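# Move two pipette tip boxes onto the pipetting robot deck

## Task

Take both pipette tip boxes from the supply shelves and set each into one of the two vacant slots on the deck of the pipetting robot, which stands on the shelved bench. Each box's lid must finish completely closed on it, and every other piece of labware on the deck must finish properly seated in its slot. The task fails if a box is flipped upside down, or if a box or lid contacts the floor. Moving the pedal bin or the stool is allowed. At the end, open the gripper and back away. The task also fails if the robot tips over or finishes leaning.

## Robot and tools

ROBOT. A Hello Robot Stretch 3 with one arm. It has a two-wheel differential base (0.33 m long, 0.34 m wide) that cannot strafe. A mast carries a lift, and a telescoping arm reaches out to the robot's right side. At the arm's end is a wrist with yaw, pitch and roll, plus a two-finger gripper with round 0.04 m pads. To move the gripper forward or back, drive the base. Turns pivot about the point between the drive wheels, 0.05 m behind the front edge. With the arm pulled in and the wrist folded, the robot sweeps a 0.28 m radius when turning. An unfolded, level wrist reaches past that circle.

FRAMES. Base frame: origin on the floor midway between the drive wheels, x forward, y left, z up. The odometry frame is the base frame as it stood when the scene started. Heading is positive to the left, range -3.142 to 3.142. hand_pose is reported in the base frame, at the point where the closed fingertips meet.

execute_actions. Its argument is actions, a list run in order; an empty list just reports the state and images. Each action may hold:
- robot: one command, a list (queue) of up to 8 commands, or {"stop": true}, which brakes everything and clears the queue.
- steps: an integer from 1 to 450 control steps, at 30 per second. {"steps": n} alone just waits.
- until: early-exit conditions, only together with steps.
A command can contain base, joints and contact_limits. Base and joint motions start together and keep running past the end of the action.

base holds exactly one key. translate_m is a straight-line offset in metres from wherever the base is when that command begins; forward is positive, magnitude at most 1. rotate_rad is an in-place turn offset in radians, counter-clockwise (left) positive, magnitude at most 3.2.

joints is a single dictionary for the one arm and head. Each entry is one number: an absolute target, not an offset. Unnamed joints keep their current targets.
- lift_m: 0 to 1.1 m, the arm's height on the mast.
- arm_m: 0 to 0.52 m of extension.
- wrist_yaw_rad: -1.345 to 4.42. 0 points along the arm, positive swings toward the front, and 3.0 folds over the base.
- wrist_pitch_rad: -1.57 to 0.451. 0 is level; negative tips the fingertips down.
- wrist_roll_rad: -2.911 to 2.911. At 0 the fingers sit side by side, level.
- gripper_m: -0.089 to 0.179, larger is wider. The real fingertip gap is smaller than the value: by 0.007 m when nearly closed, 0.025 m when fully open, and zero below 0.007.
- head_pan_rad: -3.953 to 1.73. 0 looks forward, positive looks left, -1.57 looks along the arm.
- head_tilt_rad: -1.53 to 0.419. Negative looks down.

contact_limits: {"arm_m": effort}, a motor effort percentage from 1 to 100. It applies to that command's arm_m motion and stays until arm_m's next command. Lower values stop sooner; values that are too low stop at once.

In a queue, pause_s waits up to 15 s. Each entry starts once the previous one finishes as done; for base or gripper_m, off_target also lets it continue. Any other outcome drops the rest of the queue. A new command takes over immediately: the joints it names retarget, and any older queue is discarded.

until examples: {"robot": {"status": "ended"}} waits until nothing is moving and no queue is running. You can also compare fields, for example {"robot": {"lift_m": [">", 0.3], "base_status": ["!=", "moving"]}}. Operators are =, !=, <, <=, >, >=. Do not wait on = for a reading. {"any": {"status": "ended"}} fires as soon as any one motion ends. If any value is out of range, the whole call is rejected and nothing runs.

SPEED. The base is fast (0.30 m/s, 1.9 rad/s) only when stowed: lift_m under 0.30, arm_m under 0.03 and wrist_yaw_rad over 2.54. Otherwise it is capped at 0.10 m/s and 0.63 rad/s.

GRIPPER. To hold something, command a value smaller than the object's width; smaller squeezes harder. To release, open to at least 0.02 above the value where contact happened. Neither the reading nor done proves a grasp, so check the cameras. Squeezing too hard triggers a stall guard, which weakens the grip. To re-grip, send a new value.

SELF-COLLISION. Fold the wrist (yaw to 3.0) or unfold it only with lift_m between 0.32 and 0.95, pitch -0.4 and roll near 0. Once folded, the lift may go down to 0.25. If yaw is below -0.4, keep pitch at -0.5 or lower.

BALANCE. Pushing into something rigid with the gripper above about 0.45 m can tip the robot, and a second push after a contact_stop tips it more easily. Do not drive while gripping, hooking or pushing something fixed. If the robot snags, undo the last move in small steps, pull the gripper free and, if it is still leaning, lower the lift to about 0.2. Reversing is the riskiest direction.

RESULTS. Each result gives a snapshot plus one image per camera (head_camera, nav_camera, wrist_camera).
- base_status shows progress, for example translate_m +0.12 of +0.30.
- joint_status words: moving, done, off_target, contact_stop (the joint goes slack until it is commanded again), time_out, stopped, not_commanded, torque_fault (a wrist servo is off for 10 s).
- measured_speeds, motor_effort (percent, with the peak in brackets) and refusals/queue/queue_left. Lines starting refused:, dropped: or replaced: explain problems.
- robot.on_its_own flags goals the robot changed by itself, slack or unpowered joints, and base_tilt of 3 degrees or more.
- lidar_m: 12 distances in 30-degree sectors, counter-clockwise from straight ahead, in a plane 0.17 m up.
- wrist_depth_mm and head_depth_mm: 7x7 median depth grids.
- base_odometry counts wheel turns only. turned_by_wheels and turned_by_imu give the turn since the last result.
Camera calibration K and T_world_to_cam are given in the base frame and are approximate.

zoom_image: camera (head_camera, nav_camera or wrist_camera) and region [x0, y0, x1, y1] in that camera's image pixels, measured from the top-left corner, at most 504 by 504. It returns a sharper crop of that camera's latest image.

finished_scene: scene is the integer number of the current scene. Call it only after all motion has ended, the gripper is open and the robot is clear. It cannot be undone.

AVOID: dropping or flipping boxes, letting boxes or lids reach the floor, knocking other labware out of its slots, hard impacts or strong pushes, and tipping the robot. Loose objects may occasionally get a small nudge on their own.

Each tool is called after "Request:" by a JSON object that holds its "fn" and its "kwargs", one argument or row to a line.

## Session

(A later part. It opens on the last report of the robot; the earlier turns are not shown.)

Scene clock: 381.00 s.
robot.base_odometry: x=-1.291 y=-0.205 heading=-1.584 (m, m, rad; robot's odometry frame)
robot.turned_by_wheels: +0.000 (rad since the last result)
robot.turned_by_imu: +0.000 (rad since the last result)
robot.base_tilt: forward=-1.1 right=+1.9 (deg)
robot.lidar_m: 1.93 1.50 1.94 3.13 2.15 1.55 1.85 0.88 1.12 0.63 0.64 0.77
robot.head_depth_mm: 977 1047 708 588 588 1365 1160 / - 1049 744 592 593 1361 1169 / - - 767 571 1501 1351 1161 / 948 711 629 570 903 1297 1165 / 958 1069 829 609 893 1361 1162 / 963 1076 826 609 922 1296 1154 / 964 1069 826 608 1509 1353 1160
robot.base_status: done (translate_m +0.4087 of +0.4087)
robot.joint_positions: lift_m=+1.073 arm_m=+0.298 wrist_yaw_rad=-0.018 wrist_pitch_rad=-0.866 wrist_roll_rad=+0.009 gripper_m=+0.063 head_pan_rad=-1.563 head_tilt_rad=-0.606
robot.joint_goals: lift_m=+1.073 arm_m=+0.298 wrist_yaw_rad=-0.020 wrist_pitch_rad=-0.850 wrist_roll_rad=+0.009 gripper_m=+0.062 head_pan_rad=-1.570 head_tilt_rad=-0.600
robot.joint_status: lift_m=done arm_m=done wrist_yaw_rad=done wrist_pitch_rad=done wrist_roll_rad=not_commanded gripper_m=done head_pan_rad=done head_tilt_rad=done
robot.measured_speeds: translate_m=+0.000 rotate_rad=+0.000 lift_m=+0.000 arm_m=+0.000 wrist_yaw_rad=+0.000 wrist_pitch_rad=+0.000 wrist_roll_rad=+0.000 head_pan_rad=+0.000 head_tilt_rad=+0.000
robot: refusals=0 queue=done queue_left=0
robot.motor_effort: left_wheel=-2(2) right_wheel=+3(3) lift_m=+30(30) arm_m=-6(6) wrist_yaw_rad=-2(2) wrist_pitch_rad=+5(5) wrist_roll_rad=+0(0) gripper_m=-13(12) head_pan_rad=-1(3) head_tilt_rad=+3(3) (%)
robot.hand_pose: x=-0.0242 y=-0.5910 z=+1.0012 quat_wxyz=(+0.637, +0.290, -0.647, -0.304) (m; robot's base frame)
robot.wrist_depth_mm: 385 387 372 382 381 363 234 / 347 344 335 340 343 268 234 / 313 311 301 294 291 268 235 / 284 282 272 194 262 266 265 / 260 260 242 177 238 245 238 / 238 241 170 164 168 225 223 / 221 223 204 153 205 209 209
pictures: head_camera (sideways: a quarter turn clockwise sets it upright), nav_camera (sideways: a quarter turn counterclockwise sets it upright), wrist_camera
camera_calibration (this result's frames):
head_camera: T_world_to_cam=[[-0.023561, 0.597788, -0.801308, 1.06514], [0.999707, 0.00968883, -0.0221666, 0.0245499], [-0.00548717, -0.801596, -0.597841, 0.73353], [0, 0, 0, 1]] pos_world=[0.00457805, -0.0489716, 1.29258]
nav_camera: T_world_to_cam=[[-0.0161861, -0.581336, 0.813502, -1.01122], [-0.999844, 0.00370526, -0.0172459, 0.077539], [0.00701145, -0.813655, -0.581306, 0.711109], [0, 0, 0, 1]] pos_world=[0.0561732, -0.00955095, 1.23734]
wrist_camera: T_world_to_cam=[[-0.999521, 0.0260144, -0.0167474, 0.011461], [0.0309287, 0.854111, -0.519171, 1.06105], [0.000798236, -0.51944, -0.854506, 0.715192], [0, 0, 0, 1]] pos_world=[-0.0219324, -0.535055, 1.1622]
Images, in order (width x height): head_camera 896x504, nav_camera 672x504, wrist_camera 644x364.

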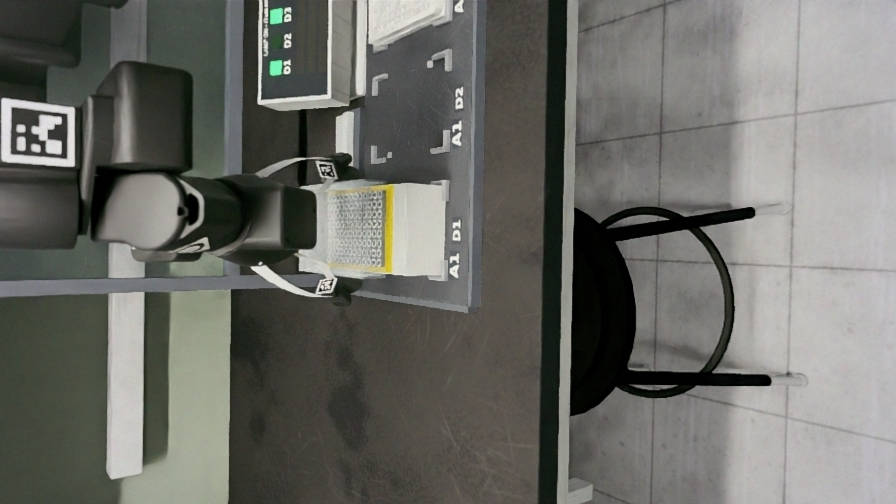

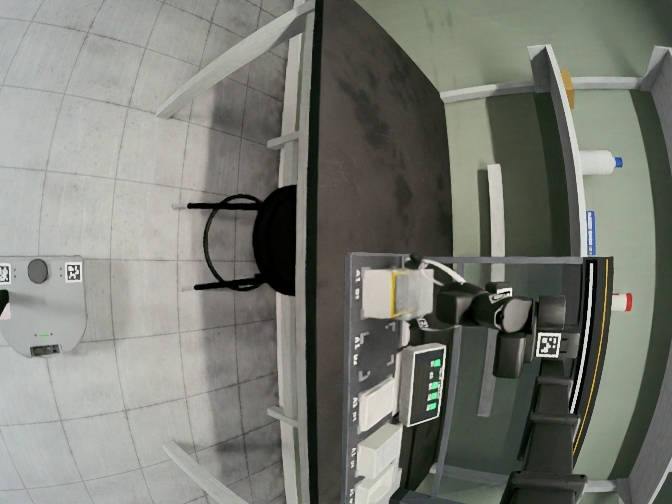

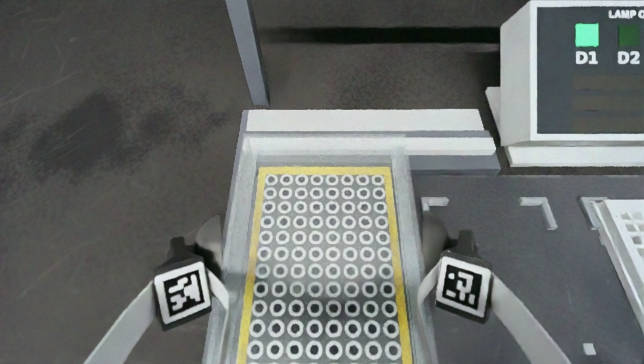

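Request:
{"fn": "execute_actions", "kwargs": {
  "actions": [
    {"robot":{"joints":{"lift_m":1.056}},"steps":100,"until":{"robot":{"status":"ended"}}}
  ]
}}

Request:
{"fn": "zoom_image", "kwargs": {
  "camera": "head_camera",
  "region": [280, 140, 480, 320]
}}

Scene clock: 387.00 s.
robot.base_odometry: x=-1.291 y=-0.205 heading=-1.584 (m, m, rad; robot's odometry frame)
robot.turned_by_wheels: +0.000 (rad since the last result)
robot.turned_by_imu: +0.001 (rad since the last result)
robot.base_tilt: forward=-1.1 right=+1.9 (deg)
robot.lidar_m: 1.93 1.50 1.94 3.14 2.15 1.55 1.84 0.88 1.12 0.63 0.64 0.77
robot.head_depth_mm: - 1043 705 587 590 1367 1167 / - 973 744 590 592 1362 1161 / - - 765 571 1507 1364 1159 / 938 725 628 571 904 1294 1161 / 962 1068 829 610 889 1354 1159 / 968 1073 828 610 919 1294 1158 / 969 1076 826 608 1506 1365 1158
robot.base_status: done (translate_m +0.4087 of +0.4087)
robot.joint_positions: lift_m=+1.056 arm_m=+0.298 wrist_yaw_rad=-0.018 wrist_pitch_rad=-0.856 wrist_roll_rad=+0.009 gripper_m=+0.063 head_pan_rad=-1.563 head_tilt_rad=-0.606
robot.joint_goals: lift_m=+1.056 arm_m=+0.298 wrist_yaw_rad=-0.020 wrist_pitch_rad=-0.850 wrist_roll_rad=+0.009 gripper_m=+0.062 head_pan_rad=-1.570 head_tilt_rad=-0.600
robot.joint_status: lift_m=done arm_m=done wrist_yaw_rad=done wrist_pitch_rad=done wrist_roll_rad=not_commanded gripper_m=done head_pan_rad=done head_tilt_rad=done
robot.measured_speeds: translate_m=+0.000 rotate_rad=+0.000 lift_m=+0.000 arm_m=+0.000 wrist_yaw_rad=+0.000 wrist_pitch_rad=+0.000 wrist_roll_rad=+0.000 head_pan_rad=+0.000 head_tilt_rad=+0.000
robot: refusals=0 queue=done queue_left=0
robot.motor_effort: left_wheel=-2(2) right_wheel=+4(3) lift_m=+30(32) arm_m=-4(6) wrist_yaw_rad=-1(2) wrist_pitch_rad=+2(5) wrist_roll_rad=+0(0) gripper_m=-13(13) head_pan_rad=-2(2) head_tilt_rad=+3(2) (%)
robot.hand_pose: x=-0.0243 y=-0.5928 z=+0.9856 quat_wxyz=(+0.638, +0.287, -0.648, -0.301) (m; robot's base frame)
robot.wrist_depth_mm: 367 362 356 365 361 344 220 / 325 326 316 320 322 307 221 / 292 292 284 257 256 257 225 / 266 265 255 176 241 249 248 / 244 243 227 161 167 230 223 / 224 225 153 149 152 211 210 / 208 209 143 138 143 196 195
pictures: head_camera (sideways: a quarter turn clockwise sets it upright), nav_camera (sideways: a quarter turn counterclockwise sets it upright), wrist_camera
camera_calibration (this result's frames):
head_camera: T_world_to_cam=[[-0.0235612, 0.597684, -0.801386, 1.06524], [0.999707, 0.00968749, -0.0221669, 0.0245503], [-0.00548536, -0.801674, -0.597737, 0.733394], [0, 0, 0, 1]] pos_world=[0.00457814, -0.0489729, 1.29259]
nav_camera: T_world_to_cam=[[-0.016186, -0.58123, 0.813578, -1.01132], [-0.999844, 0.00370146, -0.0172474, 0.0775409], [0.00701327, -0.813731, -0.5812, 0.710971], [0, 0, 0, 1]] pos_world=[0.0561733, -0.00955929, 1.23734]
wrist_camera: T_world_to_cam=[[-0.999514, 0.026248, -0.0168198, 0.0113642], [0.0311714, 0.849361, -0.526891, 1.05928], [0.000456183, -0.527159, -0.849766, 0.691615], [0, 0, 0, 1]] pos_world=[-0.021976, -0.535417, 1.14603]
Images, in order (width x height): head_camera 896x504, nav_camera 672x504, wrist_camera 644x364.

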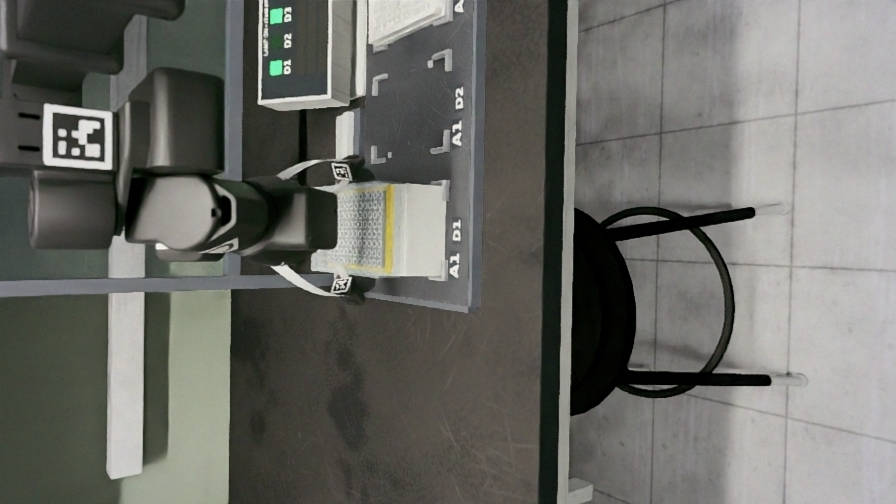

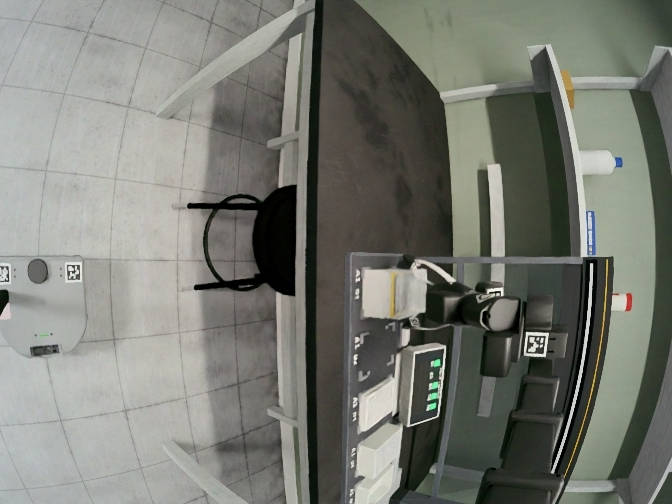

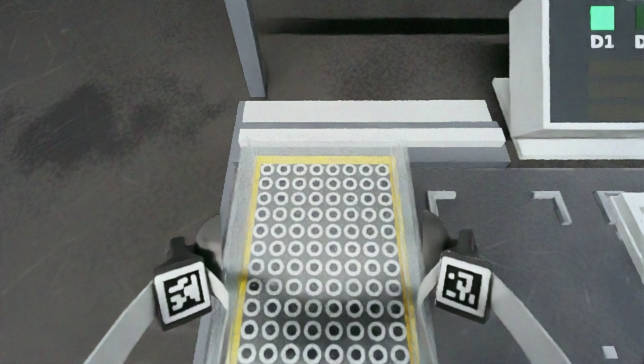

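Region (280, 140, 480, 320) of head_camera's 896x504 image, scaled by 2.520, with more detail than that image has; it fills the top 454 rows of this view, and the rest is white.

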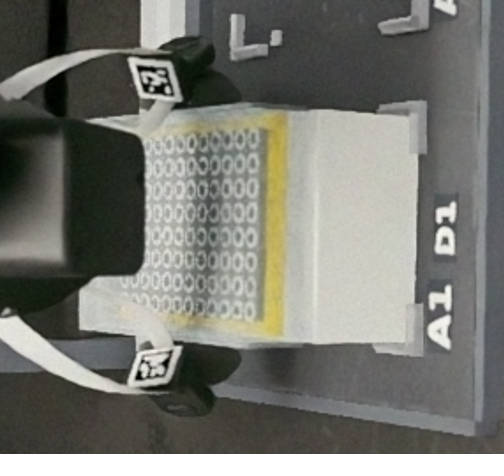

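Request:
{"fn": "execute_actions", "kwargs": {
  "actions": [
    {"robot":[{"joints":{"lift_m":1.054}},{"joints":{"gripper_m":0.13}},{"joints":{"lift_m":1.1}},{"joints":{"arm_m":0.0}}],"steps":300,"until":{"robot":{"arm_m":["<",0.12]}}}
  ]
}}

Request:
{"fn": "execute_actions", "kwargs": {
  "actions": [
    {"steps":100,"until":{"robot":{"arm_m":["<",0.07]}}},
    {"robot":{"base":{"rotate_rad":-0.8692},"joints":{"lift_m":0.28,"gripper_m":0.04,"head_tilt_rad":-0.75}},"steps":20},
    {"robot":{"joints":{"wrist_yaw_rad":2.7,"wrist_pitch_rad":-0.4}},"steps":200,"until":{"robot":{"base_status":["!=","moving"]}}},
    {"robot":{"base":{"translate_m":-0.40}},"steps":300,"until":{"robot":{"base_status":["!=","moving"],"lift_m":["<",0.295],"wrist_yaw_rad":[">",2.58]}}},
    {"robot":{"base":{"translate_m":-0.80}},"steps":400,"until":{"robot":{"base_status":["!=","moving"]}}},
    {"robot":{"base":{"translate_m":-0.1613},"joints":{"lift_m":0.70}},"steps":100,"until":{"robot":{"lift_m":[">",0.35]}}},
    {"robot":{"joints":{"wrist_yaw_rad":-0.05,"gripper_m":0.14}},"steps":200,"until":{"robot":{"base_status":["!=","moving"]}}},
    {"robot":{"base":{"rotate_rad":-0.6928}},"steps":200,"until":{"robot":{"wrist_yaw_rad":["<",1.4]}}},
    {"robot":{"joints":{"wrist_pitch_rad":-0.85}},"steps":200,"until":{"robot":{"status":"ended"}}},
    {"robot":{"joints":{"arm_m":0.22}},"steps":200,"until":{"robot":{"status":"ended"}}}
  ]
}}

Scene clock: 402.47 s.
robot.base_odometry: x=-1.291 y=-0.205 heading=-1.584 (m, m, rad; robot's odometry frame)
robot.turned_by_wheels: +0.000 (rad since the last result)
robot.turned_by_imu: +0.001 (rad since the last result)
robot.base_tilt: forward=-1.1 right=+2.1 (deg)
robot.lidar_m: 1.93 1.50 1.94 3.14 2.16 1.55 1.85 0.88 1.12 0.63 0.64 0.77
robot.head_depth_mm: - - 703 587 590 1369 1165 / - - 716 570 592 1374 1161 / - - - 570 1514 1358 1161 / 960 717 775 570 904 1300 1162 / 960 1067 830 588 890 1358 1156 / 971 1072 830 611 922 1294 1157 / 972 1077 825 609 1509 1365 1160
robot.base_status: done (translate_m +0.4087 of +0.4087)
robot.joint_positions: lift_m=+1.099 arm_m=+0.116 wrist_yaw_rad=-0.019 wrist_pitch_rad=-0.858 wrist_roll_rad=+0.009 gripper_m=+0.130 head_pan_rad=-1.563 head_tilt_rad=-0.606
robot.joint_goals: lift_m=+1.100 arm_m=+0.000 wrist_yaw_rad=-0.020 wrist_pitch_rad=-0.850 wrist_roll_rad=+0.009 gripper_m=+0.130 head_pan_rad=-1.570 head_tilt_rad=-0.600
robot.joint_status: lift_m=done arm_m=moving wrist_yaw_rad=done wrist_pitch_rad=done wrist_roll_rad=not_commanded gripper_m=done head_pan_rad=done head_tilt_rad=done
robot.measured_speeds: translate_m=+0.000 rotate_rad=+0.000 lift_m=+0.000 arm_m=-0.140 wrist_yaw_rad=+0.000 wrist_pitch_rad=+0.000 wrist_roll_rad=+0.000 head_pan_rad=+0.000 head_tilt_rad=+0.000
robot: refusals=0 queue=running queue_left=0
robot.motor_effort: left_wheel=-2(2) right_wheel=+3(3) lift_m=+45(48) arm_m=-5(6) wrist_yaw_rad=-1(1) wrist_pitch_rad=+3(3) wrist_roll_rad=+0(0) gripper_m=+0(87) head_pan_rad=-2(2) head_tilt_rad=+2(2) (%)
robot.hand_pose: x=-0.0244 y=-0.4104 z=+1.0278 quat_wxyz=(+0.637, +0.287, -0.648, -0.302) (m; robot's base frame)
robot.wrist_depth_mm: 433 433 429 412 412 359 359 / 385 382 374 276 366 353 348 / 348 344 339 260 328 322 311 / 316 314 306 294 299 298 294 / 288 292 287 286 285 289 284 / 271 270 268 268 267 - 267 / - - - - - - 912
pictures: head_camera (sideways: a quarter turn clockwise sets it upright), nav_camera (sideways: a quarter turn counterclockwise sets it upright), wrist_camera
camera_calibration (this result's frames):
head_camera: T_world_to_cam=[[-0.0235602, 0.597653, -0.801409, 1.06527], [0.999707, 0.00968534, -0.022167, 0.0245505], [-0.00548625, -0.801696, -0.597706, 0.733355], [0, 0, 0, 1]] pos_world=[0.00457807, -0.0489732, 1.29259]
nav_camera: T_world_to_cam=[[-0.016187, -0.581199, 0.8136, -1.01135], [-0.999844, 0.00370212, -0.0172478, 0.0775414], [0.00701237, -0.813753, -0.581169, 0.710931], [0, 0, 0, 1]] pos_world=[0.0561733, -0.00956182, 1.23734]
wrist_camera: T_world_to_cam=[[-0.999499, 0.0268242, -0.0168071, 0.00743393], [0.031654, 0.850266, -0.5254, 0.925394], [0.000197033, -0.525669, -0.850689, 0.825207], [0, 0, 0, 1]] pos_world=[-0.0220248, -0.353245, 1.18832]
Images, in order (width x height): head_camera 896x504, nav_camera 672x504, wrist_camera 644x364.

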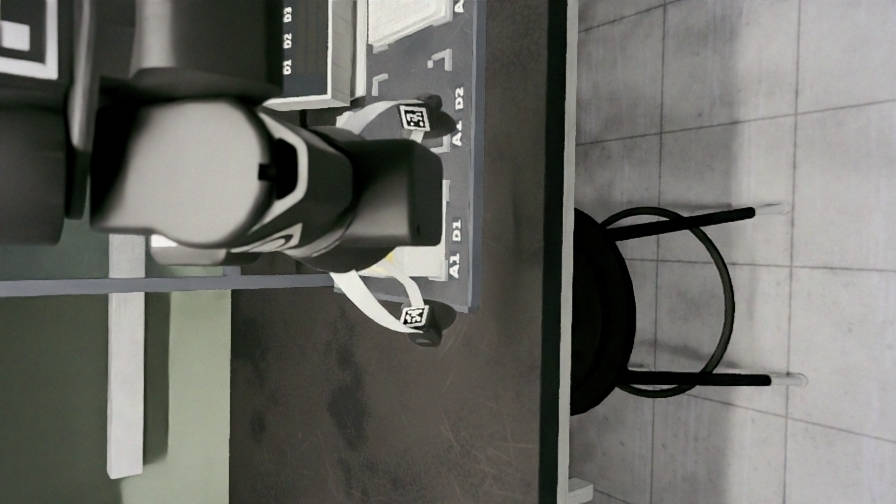

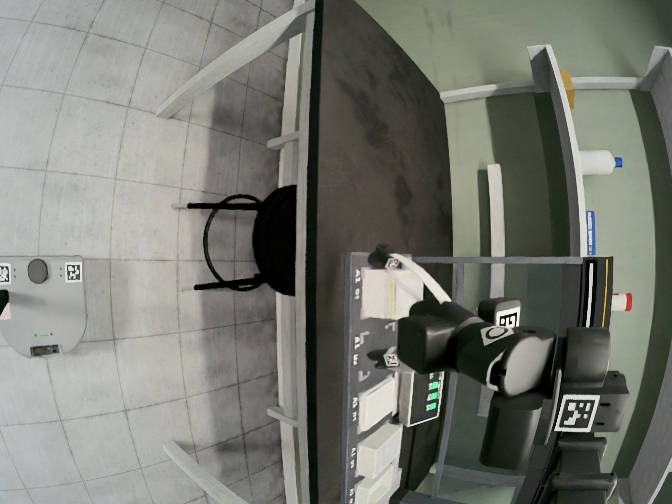

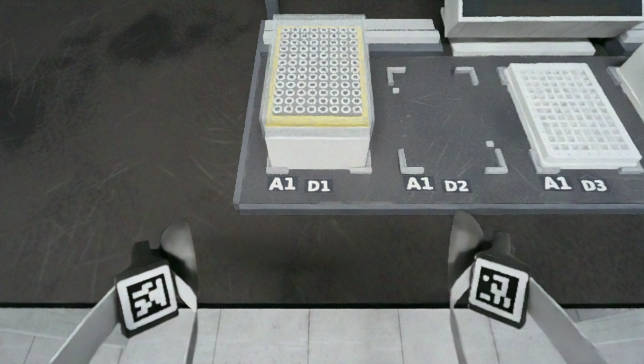

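Scene clock: 422.60 s.
robot.base_odometry: x=-0.240 y=+0.660 heading=+3.137 (m, m, rad; robot's odometry frame)
robot.turned_by_wheels: -1.562 (rad since the last result)
robot.turned_by_imu: -1.573 (rad since the last result)
robot.base_tilt: forward=-1.0 right=+2.0 (deg)
robot.lidar_m: 1.47 2.12 2.12 2.23 2.34 2.18 2.12 0.79 0.87 0.69 0.46 1.37
robot.head_depth_mm: 480 601 516 1012 870 1199 - / 725 628 514 1045 - 1184 1117 / 726 687 514 1042 820 1159 1113 / 723 654 514 960 850 1169 1107 / 724 592 514 1013 868 1144 1111 / 697 631 511 759 763 1024 1108 / 506 505 478 551 1406 1261 1109
robot.base_status: done (rotate_rad -0.6926 of -0.6928)
robot.joint_positions: lift_m=+0.700 arm_m=+0.220 wrist_yaw_rad=-0.049 wrist_pitch_rad=-0.856 wrist_roll_rad=+0.009 gripper_m=+0.140 head_pan_rad=-1.563 head_tilt_rad=-0.740
robot.joint_goals: lift_m=+0.700 arm_m=+0.220 wrist_yaw_rad=-0.050 wrist_pitch_rad=-0.850 wrist_roll_rad=+0.009 gripper_m=+0.140 head_pan_rad=-1.570 head_tilt_rad=-0.750
robot.joint_status: lift_m=done arm_m=done wrist_yaw_rad=done wrist_pitch_rad=done wrist_roll_rad=not_commanded gripper_m=done head_pan_rad=done head_tilt_rad=done
robot.measured_speeds: translate_m=+0.000 rotate_rad=+0.000 lift_m=+0.000 arm_m=+0.000 wrist_yaw_rad=+0.000 wrist_pitch_rad=+0.000 wrist_roll_rad=+0.000 head_pan_rad=+0.000 head_tilt_rad=+0.000
robot: refusals=0 queue=done queue_left=0
robot.motor_effort: left_wheel=+5(12) right_wheel=-5(12) lift_m=+45(48) arm_m=+5(5) wrist_yaw_rad=+0(3) wrist_pitch_rad=+3(7) wrist_roll_rad=+0(0) gripper_m=+0(89) head_pan_rad=-3(2) head_tilt_rad=-3(14) (%)
robot.hand_pose: x=-0.0290 y=-0.5141 z=+0.6291 quat_wxyz=(+0.633, +0.276, -0.653, -0.311) (m; robot's base frame)
robot.wrist_depth_mm: 264 383 407 391 403 403 397 / 263 348 348 273 355 353 355 / 261 323 315 257 320 319 318 / 258 293 293 290 291 291 287 / 256 272 268 268 268 271 265 / 243 - 248 247 246 - 245 / 229 227 229 228 229 227 227
pictures: head_camera (sideways: a quarter turn clockwise sets it upright), nav_camera (sideways: a quarter turn counterclockwise sets it upright), wrist_camera
camera_calibration (this result's frames):
head_camera: T_world_to_cam=[[-0.0243104, 0.700021, -0.713708, 0.950968], [0.999686, 0.0126471, -0.0216468, 0.0238696], [-0.00612687, -0.71401, -0.700108, 0.866561], [0, 0, 0, 1]] pos_world=[0.00456565, -0.047266, 1.28592]
nav_camera: T_world_to_cam=[[-0.0154236, -0.685359, 0.728042, -0.899833], [-0.999861, 0.0059205, -0.0156088, 0.0754048], [0.00638723, -0.728181, -0.685355, 0.846463], [0, 0, 0, 1]] pos_world=[0.056109, -0.000777475, 1.23642]
wrist_camera: T_world_to_cam=[[-0.998218, 0.0572451, -0.0168218, 0.0146363], [0.0575066, 0.847916, -0.527003, 0.804814], [-0.0159048, -0.527031, -0.849697, 0.429718], [0, 0, 0, 1]] pos_world=[-0.0248373, -0.456778, 0.789516]
Images, in order (width x height): head_camera 896x504, nav_camera 672x504, wrist_camera 644x364.

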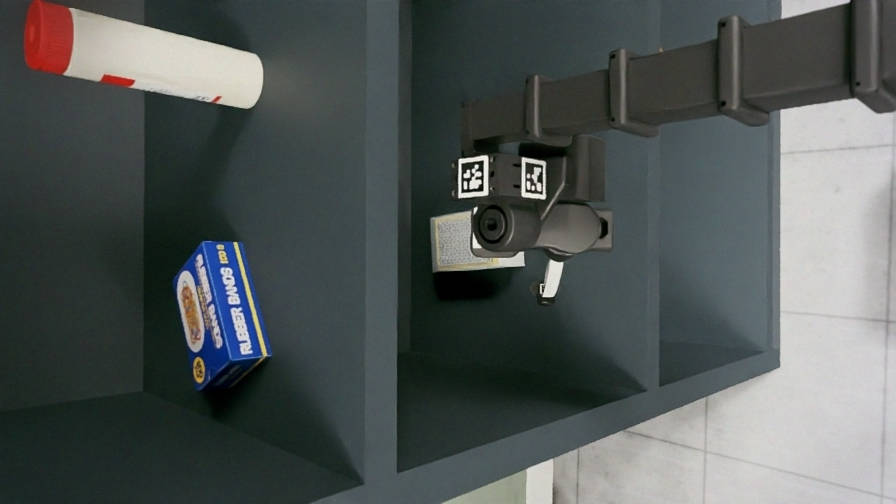

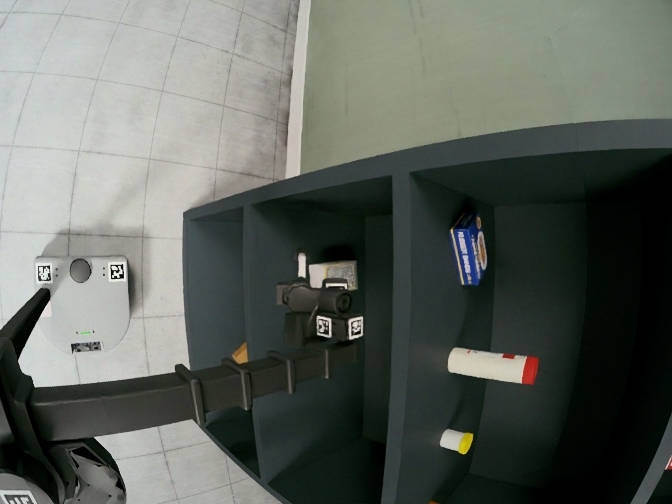

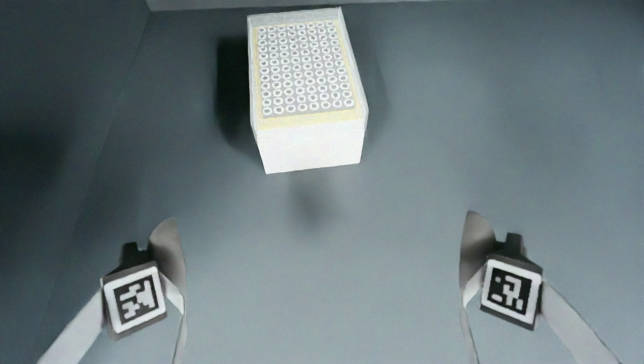

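Request:
{"fn": "execute_actions", "kwargs": {
  "actions": [
    {"robot":{"base":{"translate_m":-0.013},"joints":{"lift_m":0.72,"wrist_yaw_rad":0.088,"arm_m":0.395}},"steps":300,"until":{"robot":{"status":"ended"}}}
  ]
}}

Scene clock: 430.10 s.
robot.base_odometry: x=-0.227 y=+0.660 heading=+3.137 (m, m, rad; robot's odometry frame)
robot.turned_by_wheels: +0.000 (rad since the last result)
robot.turned_by_imu: +0.001 (rad since the last result)
robot.base_tilt: forward=-1.0 right=+1.9 (deg)
robot.lidar_m: 1.48 2.13 2.15 2.23 2.33 2.17 2.11 0.77 0.86 0.70 0.47 1.37
robot.head_depth_mm: 489 627 515 1016 881 1197 - / 699 568 513 1018 - 1151 1116 / 723 689 515 990 873 1169 1109 / 724 688 515 906 864 1166 1110 / 724 592 512 1013 866 1164 1106 / 708 674 512 819 816 1036 1118 / 541 542 493 568 1378 1268 1115
robot.base_status: done (translate_m -0.0130 of -0.0130)
robot.joint_positions: lift_m=+0.720 arm_m=+0.395 wrist_yaw_rad=+0.087 wrist_pitch_rad=-0.857 wrist_roll_rad=+0.009 gripper_m=+0.140 head_pan_rad=-1.563 head_tilt_rad=-0.740
robot.joint_goals: lift_m=+0.720 arm_m=+0.395 wrist_yaw_rad=+0.088 wrist_pitch_rad=-0.850 wrist_roll_rad=+0.009 gripper_m=+0.140 head_pan_rad=-1.570 head_tilt_rad=-0.750
robot.joint_status: lift_m=done arm_m=done wrist_yaw_rad=done wrist_pitch_rad=done wrist_roll_rad=not_commanded gripper_m=done head_pan_rad=done head_tilt_rad=done
robot.measured_speeds: translate_m=+0.000 rotate_rad=+0.000 lift_m=+0.000 arm_m=+0.000 wrist_yaw_rad=+0.000 wrist_pitch_rad=+0.000 wrist_roll_rad=+0.000 head_pan_rad=+0.000 head_tilt_rad=+0.000
robot: refusals=0 queue=done queue_left=0
robot.motor_effort: left_wheel=+4(6) right_wheel=-3(9) lift_m=+45(46) arm_m=+5(2) wrist_yaw_rad=+0(2) wrist_pitch_rad=+2(2) wrist_roll_rad=+0(0) gripper_m=+0(0) head_pan_rad=-1(1) head_tilt_rad=-3(4) (%)
robot.hand_pose: x=-0.0086 y=-0.6887 z=+0.6490 quat_wxyz=(+0.653, +0.320, -0.632, -0.267) (m; robot's base frame)
robot.wrist_depth_mm: 227 273 271 264 257 250 245 / 231 305 319 311 304 291 282 / 235 324 346 345 338 335 331 / 237 311 315 312 313 312 311 / 242 287 288 220 284 291 285 / 243 - 266 204 265 - 263 / 236 244 244 189 242 244 246
pictures: head_camera (sideways: a quarter turn clockwise sets it upright), nav_camera (sideways: a quarter turn counterclockwise sets it upright), wrist_camera
camera_calibration (this result's frames):
head_camera: T_world_to_cam=[[-0.0243106, 0.700027, -0.713702, 0.950959], [0.999686, 0.0126474, -0.0216468, 0.0238695], [-0.00612683, -0.714004, -0.700115, 0.866569], [0, 0, 0, 1]] pos_world=[0.00456566, -0.0472658, 1.28592]
nav_camera: T_world_to_cam=[[-0.0154235, -0.685366, 0.728036, -0.899825], [-0.999861, 0.00592052, -0.0156086, 0.0754046], [0.00638728, -0.728175, -0.685362, 0.846471], [0, 0, 0, 1]] pos_world=[0.056109, -0.00077688, 1.23642]
wrist_camera: T_world_to_cam=[[-0.996753, -0.0787473, -0.0168196, -0.0483636], [-0.0581092, 0.848031, -0.526751, 0.961118], [0.0557438, -0.524063, -0.849854, 0.357752], [0, 0, 0, 1]] pos_world=[-0.0122992, -0.631382, 0.809493]
Images, in order (width x height): head_camera 896x504, nav_camera 672x504, wrist_camera 644x364.

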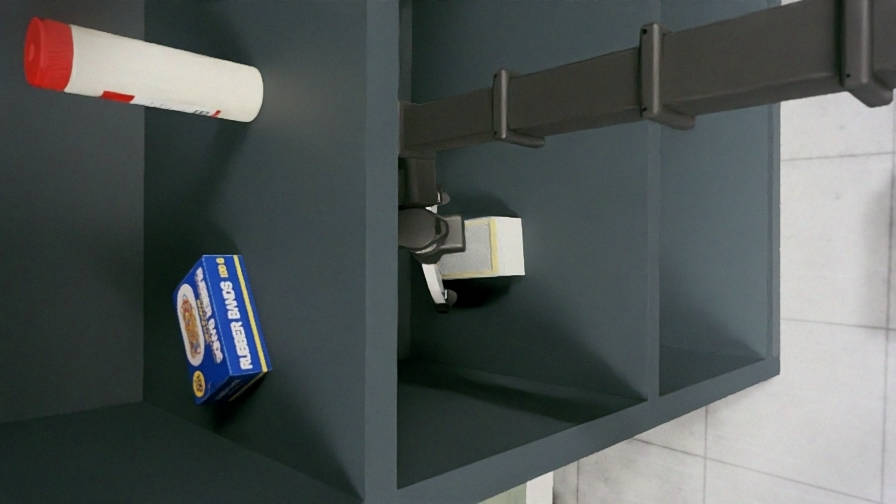

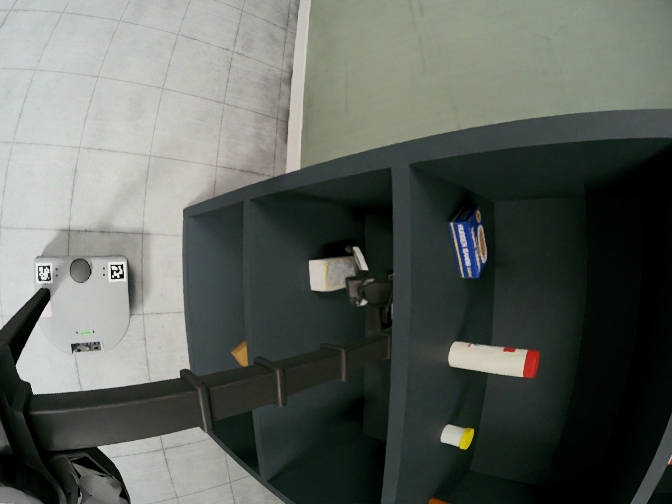

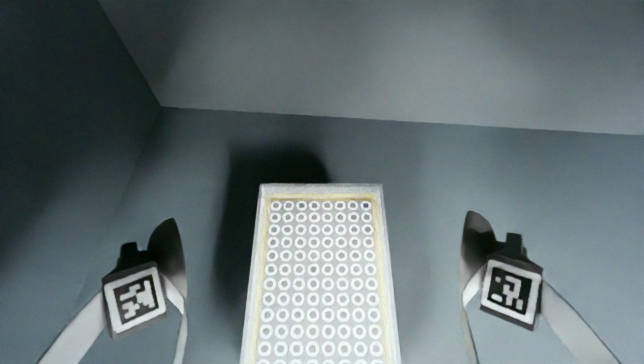

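Request:
{"fn": "execute_actions", "kwargs": {
  "actions": [
    {"robot":[{"joints":{"lift_m":0.661,"arm_m":0.3965}},{"joints":{"gripper_m":0.062}},{"joints":{"lift_m":0.70}}],"steps":300,"until":{"robot":{"status":"ended"}}}
  ]
}}

Request:
{"fn": "execute_actions", "kwargs": {
  "actions": [
    {"robot":{"joints":{"arm_m":0.0,"wrist_yaw_rad":0.25}},"steps":300,"until":{"robot":{"arm_m":["<",0.04]}}},
    {"robot":[{"base":{"rotate_rad":0.4112}},{"base":{"translate_m":1.0},"joints":{"lift_m":1.085,"head_tilt_rad":-0.6}},{"base":{"translate_m":0.1556}},{"base":{"rotate_rad":1.1508}},{"joints":{"arm_m":0.293}},{"joints":{"lift_m":1.06}}],"steps":450,"until":{"robot":{"status":"ended"}}},
    {"steps":450,"until":{"robot":{"status":"ended"}}}
  ]
}}

Scene clock: 440.07 s.
robot.base_odometry: x=-0.227 y=+0.660 heading=+3.137 (m, m, rad; robot's odometry frame)
robot.turned_by_wheels: +0.000 (rad since the last result)
robot.turned_by_imu: +0.001 (rad since the last result)
robot.base_tilt: forward=-1.0 right=+1.9 (deg)
robot.lidar_m: 1.48 2.13 2.15 2.23 2.34 2.16 2.11 0.78 0.86 0.70 0.46 1.37
robot.head_depth_mm: 490 629 515 1016 871 1170 - / 698 568 515 1002 - 1158 1111 / 725 687 514 974 868 1168 1106 / 724 684 514 899 868 1174 1114 / 725 591 513 1010 867 1169 1104 / 714 677 513 817 818 1031 1113 / 542 542 493 568 1367 1262 1106
robot.base_status: done (translate_m -0.0130 of -0.0130)
robot.joint_positions: lift_m=+0.700 arm_m=+0.396 wrist_yaw_rad=+0.088 wrist_pitch_rad=-0.857 wrist_roll_rad=+0.009 gripper_m=+0.063 head_pan_rad=-1.563 head_tilt_rad=-0.740
robot.joint_goals: lift_m=+0.700 arm_m=+0.397 wrist_yaw_rad=+0.088 wrist_pitch_rad=-0.850 wrist_roll_rad=+0.009 gripper_m=+0.062 head_pan_rad=-1.570 head_tilt_rad=-0.750
robot.joint_status: lift_m=done arm_m=done wrist_yaw_rad=done wrist_pitch_rad=done wrist_roll_rad=not_commanded gripper_m=done head_pan_rad=done head_tilt_rad=done
robot.measured_speeds: translate_m=+0.000 rotate_rad=+0.000 lift_m=+0.000 arm_m=+0.000 wrist_yaw_rad=+0.000 wrist_pitch_rad=+0.000 wrist_roll_rad=+0.000 head_pan_rad=+0.000 head_tilt_rad=+0.000
robot: refusals=0 queue=done queue_left=0
robot.motor_effort: left_wheel=+4(5) right_wheel=-4(5) lift_m=+45(47) arm_m=+4(0) wrist_yaw_rad=+0(1) wrist_pitch_rad=+3(3) wrist_roll_rad=+0(0) gripper_m=-13(97) head_pan_rad=-2(2) head_tilt_rad=-2(4) (%)
robot.hand_pose: x=-0.0085 y=-0.6901 z=+0.6289 quat_wxyz=(+0.653, +0.321, -0.632, -0.267) (m; robot's base frame)
robot.wrist_depth_mm: 229 274 269 263 256 249 244 / 230 303 317 309 298 292 282 / 235 309 321 319 318 319 312 / 238 290 289 291 289 289 288 / 241 268 267 199 263 265 263 / 240 250 217 183 238 248 244 / 227 228 225 170 225 228 226
pictures: head_camera (sideways: a quarter turn clockwise sets it upright), nav_camera (sideways: a quarter turn counterclockwise sets it upright), wrist_camera
camera_calibration (this result's frames):
head_camera: T_world_to_cam=[[-0.0243106, 0.700027, -0.713702, 0.950959], [0.999686, 0.0126476, -0.0216468, 0.0238695], [-0.00612675, -0.714004, -0.700115, 0.866569], [0, 0, 0, 1]] pos_world=[0.00456566, -0.0472658, 1.28592]
nav_camera: T_world_to_cam=[[-0.0154234, -0.685366, 0.728036, -0.899825], [-0.999861, 0.0059204, -0.0156086, 0.0754046], [0.00638736, -0.728175, -0.685362, 0.846471], [0, 0, 0, 1]] pos_world=[0.056109, -0.000776874, 1.23642]
wrist_camera: T_world_to_cam=[[-0.996696, -0.0794679, -0.0168141, -0.0492128], [-0.0587639, 0.848351, -0.526163, 0.951523], [0.0560773, -0.523437, -0.850217, 0.340598], [0, 0, 0, 1]] pos_world=[-0.0122348, -0.632855, 0.789412]
Images, in order (width x height): head_camera 896x504, nav_camera 672x504, wrist_camera 644x364.

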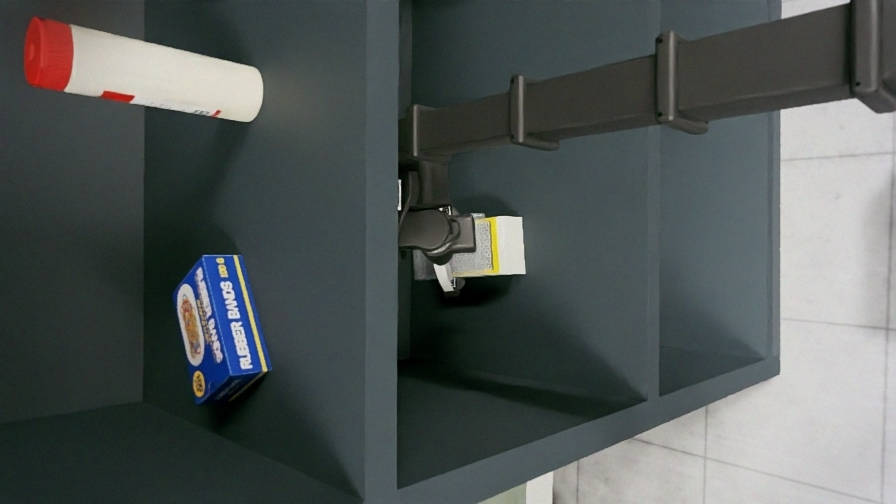

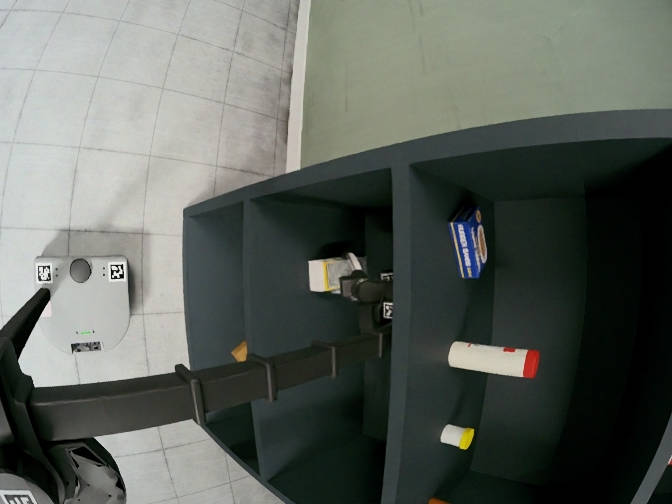

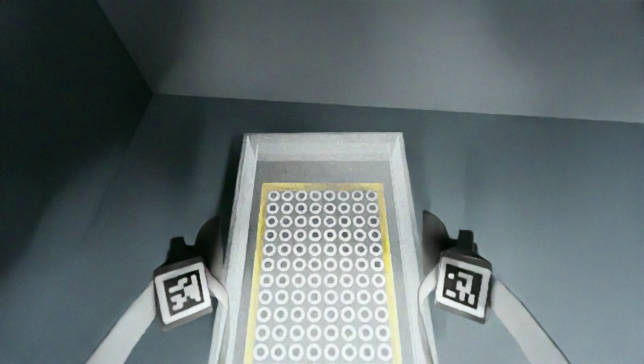

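Scene clock: 465.30 s.
robot.base_odometry: x=-1.288 y=+0.202 heading=-1.584 (m, m, rad; robot's odometry frame)
robot.turned_by_wheels: +1.562 (rad since the last result)
robot.turned_by_imu: +1.577 (rad since the last result)
robot.base_tilt: forward=-1.0 right=+2.0 (deg)
robot.lidar_m: 2.34 1.88 2.53 3.15 1.95 1.23 1.44 1.50 0.55 1.08 0.71 0.87
robot.head_depth_mm: - 1043 734 612 532 1359 1094 / - 1048 832 572 572 1362 1161 / - - 791 572 576 1361 1161 / 950 - 645 569 577 1359 1160 / 950 1039 701 574 583 1358 1159 / 952 1045 702 588 583 1364 1160 / 959 1049 722 584 585 1324 1155
robot.base_status: done (rotate_rad +1.1506 of +1.1508)
robot.joint_positions: lift_m=+1.060 arm_m=+0.293 wrist_yaw_rad=+0.250 wrist_pitch_rad=-0.858 wrist_roll_rad=+0.009 gripper_m=+0.063 head_pan_rad=-1.563 head_tilt_rad=-0.606
robot.joint_goals: lift_m=+1.060 arm_m=+0.293 wrist_yaw_rad=+0.250 wrist_pitch_rad=-0.850 wrist_roll_rad=+0.009 gripper_m=+0.062 head_pan_rad=-1.570 head_tilt_rad=-0.600
robot.joint_status: lift_m=done arm_m=done wrist_yaw_rad=done wrist_pitch_rad=done wrist_roll_rad=not_commanded gripper_m=done head_pan_rad=done head_tilt_rad=done
robot.measured_speeds: translate_m=+0.000 rotate_rad=+0.000 lift_m=+0.000 arm_m=+0.000 wrist_yaw_rad=+0.000 wrist_pitch_rad=+0.000 wrist_roll_rad=+0.000 head_pan_rad=+0.000 head_tilt_rad=+0.000
robot: refusals=0 queue=done queue_left=0
robot.motor_effort: left_wheel=-3(7) right_wheel=+4(9) lift_m=+31(47) arm_m=+5(8) wrist_yaw_rad=+0(1) wrist_pitch_rad=+3(2) wrist_roll_rad=+1(0) gripper_m=-13(13) head_pan_rad=-2(2) head_tilt_rad=+2(13) (%)
robot.hand_pose: x=+0.0153 y=-0.5823 z=+0.9893 quat_wxyz=(+0.672, +0.371, -0.604, -0.214) (m; robot's base frame)
robot.wrist_depth_mm: 372 250 239 232 368 367 366 / 300 249 238 231 327 329 324 / 281 279 284 273 280 293 294 / 258 244 247 206 249 242 248 / 235 223 227 189 195 209 231 / 206 208 178 175 194 211 205 / 198 192 165 162 195 192 190
pictures: head_camera (sideways: a quarter turn clockwise sets it upright), nav_camera (sideways: a quarter turn counterclockwise sets it upright), wrist_camera
camera_calibration (this result's frames):
head_camera: T_world_to_cam=[[-0.0235609, 0.597787, -0.801309, 1.06514], [0.999707, 0.00968856, -0.0221666, 0.0245499], [-0.00548736, -0.801597, -0.59784, 0.733529], [0, 0, 0, 1]] pos_world=[0.00457804, -0.0489717, 1.29258]
nav_camera: T_world_to_cam=[[-0.0161863, -0.581335, 0.813503, -1.01123], [-0.999844, 0.00370547, -0.017246, 0.077539], [0.00701127, -0.813656, -0.581304, 0.711107], [0, 0, 0, 1]] pos_world=[0.0561732, -0.00955108, 1.23734]
wrist_camera: T_world_to_cam=[[-0.970772, -0.239413, -0.0168026, -0.10438], [-0.195141, 0.828134, -0.525465, 1.04081], [0.139718, -0.506828, -0.850649, 0.71089], [0, 0, 0, 1]] pos_world=[0.00245176, -0.526623, 1.14988]
Images, in order (width x height): head_camera 896x504, nav_camera 672x504, wrist_camera 644x364.

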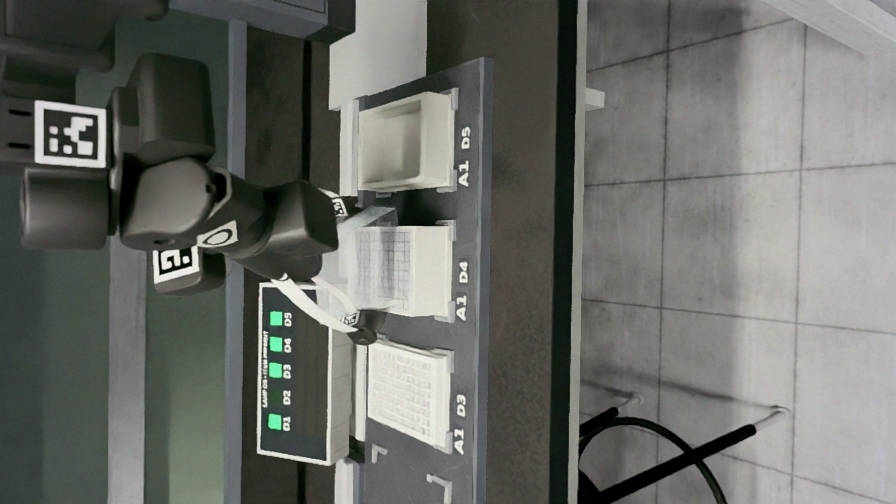

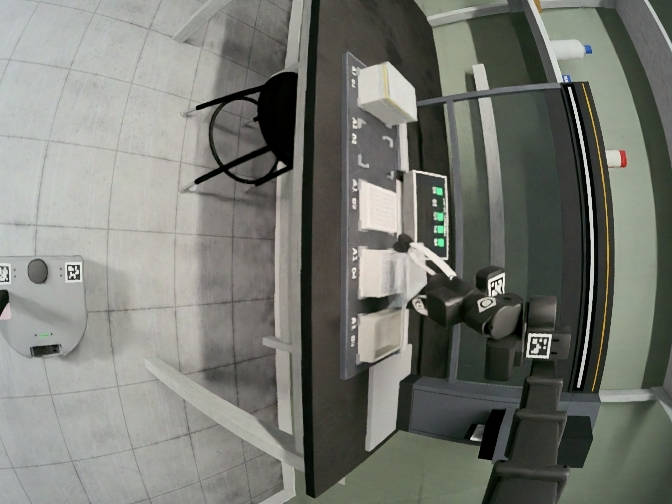

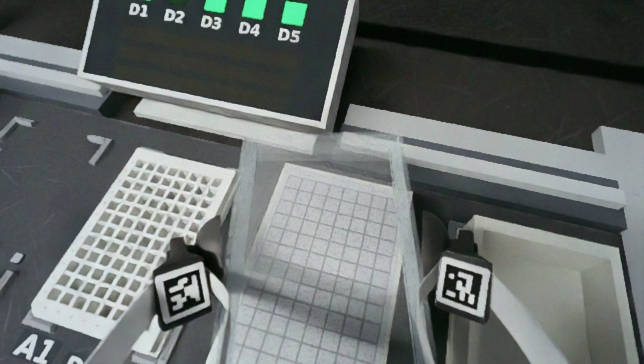

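Request:
{"fn": "execute_actions", "kwargs": {
  "actions": [
    {"robot":[{"joints":{"lift_m":1.049}},{"joints":{"gripper_m":0.13}},{"joints":{"lift_m":1.1}},{"joints":{"arm_m":0.0}}],"steps":300,"until":{"robot":{"arm_m":["<",0.07]}}},
    {"robot":[{"base":{"rotate_rad":-1.1493}},{"base":{"translate_m":-1.0},"joints":{"lift_m":0.72,"wrist_yaw_rad":0.088,"wrist_pitch_rad":-1.1,"gripper_m":0.155,"head_tilt_rad":-0.75}},{"base":{"translate_m":-0.1514}},{"base":{"rotate_rad":-0.4127}},{"joints":{"arm_m":0.455}},{"joints":{"lift_m":0.672}}],"steps":450,"until":{"robot":{"status":"ended"}}},
    {"steps":450,"until":{"robot":{"status":"ended"}}}
  ]
}}

Scene clock: 506.03 s.
robot.base_odometry: x=-0.231 y=+0.660 heading=+3.137 (m, m, rad; robot's odometry frame)
robot.turned_by_wheels: -1.562 (rad since the last result)
robot.turned_by_imu: -1.570 (rad since the last result)
robot.base_tilt: forward=-1.0 right=+1.9 (deg)
robot.lidar_m: 1.48 2.12 2.14 2.23 2.33 2.17 2.12 0.78 0.86 0.73 0.46 1.38
robot.head_depth_mm: 489 628 514 1013 869 1174 1140 / 711 576 513 1012 - - 1109 / 726 689 514 983 868 1170 1108 / 723 687 513 905 869 1166 1109 / 724 594 511 1009 866 1151 1107 / 710 662 512 797 804 1010 1108 / 529 529 495 569 1412 1269 1114
robot.base_status: done (rotate_rad -0.4125 of -0.4127)
robot.joint_positions: lift_m=+0.672 arm_m=+0.455 wrist_yaw_rad=+0.088 wrist_pitch_rad=-1.102 wrist_roll_rad=+0.009 gripper_m=+0.155 head_pan_rad=-1.563 head_tilt_rad=-0.740
robot.joint_goals: lift_m=+0.672 arm_m=+0.455 wrist_yaw_rad=+0.088 wrist_pitch_rad=-1.100 wrist_roll_rad=+0.009 gripper_m=+0.155 head_pan_rad=-1.570 head_tilt_rad=-0.750
robot.joint_status: lift_m=done arm_m=done wrist_yaw_rad=done wrist_pitch_rad=done wrist_roll_rad=not_commanded gripper_m=done head_pan_rad=done head_tilt_rad=done
robot.measured_speeds: translate_m=+0.000 rotate_rad=+0.000 lift_m=+0.000 arm_m=+0.000 wrist_yaw_rad=+0.000 wrist_pitch_rad=+0.000 wrist_roll_rad=+0.000 head_pan_rad=+0.000 head_tilt_rad=+0.000
robot: refusals=0 queue=done queue_left=0
robot.motor_effort: left_wheel=+4(9) right_wheel=-3(11) lift_m=+30(49) arm_m=+4(5) wrist_yaw_rad=+0(3) wrist_pitch_rad=+0(2) wrist_roll_rad=+0(0) gripper_m=+0(87) head_pan_rad=-2(2) head_tilt_rad=-3(14) (%)
robot.hand_pose: x=-0.0133 y=-0.6936 z=+0.5715 quat_wxyz=(+0.616, +0.395, -0.588, -0.345) (m; robot's base frame)
robot.wrist_depth_mm: 230 247 246 246 242 243 240 / 229 234 234 234 234 232 232 / 221 223 223 157 222 222 224 / 213 212 151 146 208 211 212 / 203 205 143 139 200 205 202 / 195 - 137 133 138 - 194 / 187 185 130 128 132 186 187
pictures: head_camera (sideways: a quarter turn clockwise sets it upright), nav_camera (sideways: a quarter turn counterclockwise sets it upright), wrist_camera
camera_calibration (this result's frames):
head_camera: T_world_to_cam=[[-0.0243108, 0.700033, -0.713697, 0.950952], [0.999686, 0.0126479, -0.0216467, 0.0238695], [-0.0061267, -0.713999, -0.70012, 0.866576], [0, 0, 0, 1]] pos_world=[0.00456567, -0.0472657, 1.28592]
nav_camera: T_world_to_cam=[[-0.0154233, -0.685371, 0.72803, -0.899818], [-0.999861, 0.0059204, -0.0156085, 0.0754045], [0.00638741, -0.72817, -0.685367, 0.846479], [0, 0, 0, 1]] pos_world=[0.056109, -0.000776357, 1.23642]
wrist_camera: T_world_to_cam=[[-0.996993, -0.0761469, -0.0143638, -0.0543244], [-0.0681689, 0.950011, -0.304684, 0.867832], [0.0368466, -0.302789, -0.952345, 0.501359], [0, 0, 0, 1]] pos_world=[-0.0134752, -0.67678, 0.741101]
Images, in order (width x height): head_camera 896x504, nav_camera 672x504, wrist_camera 644x364.

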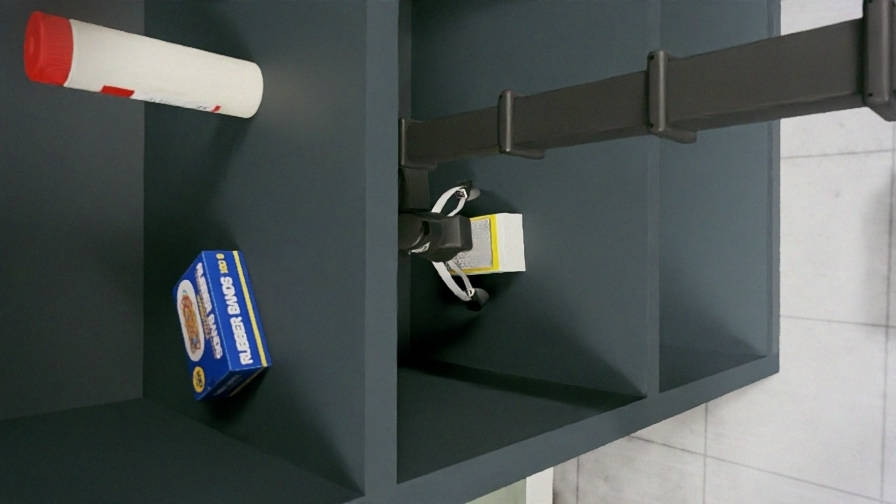

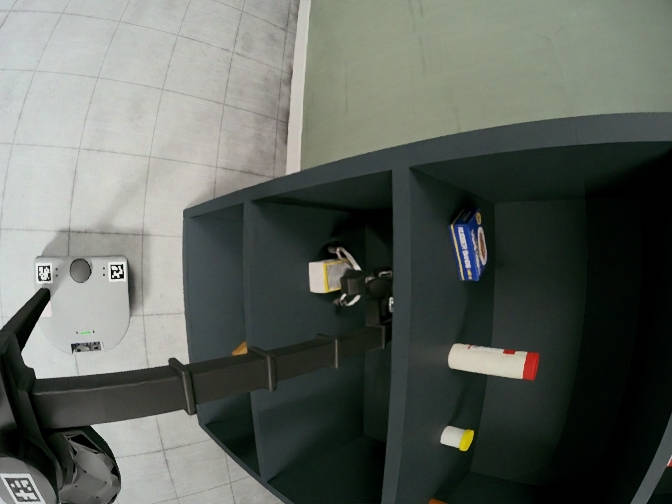

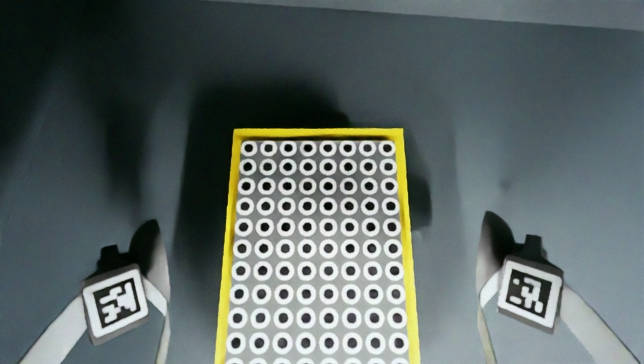

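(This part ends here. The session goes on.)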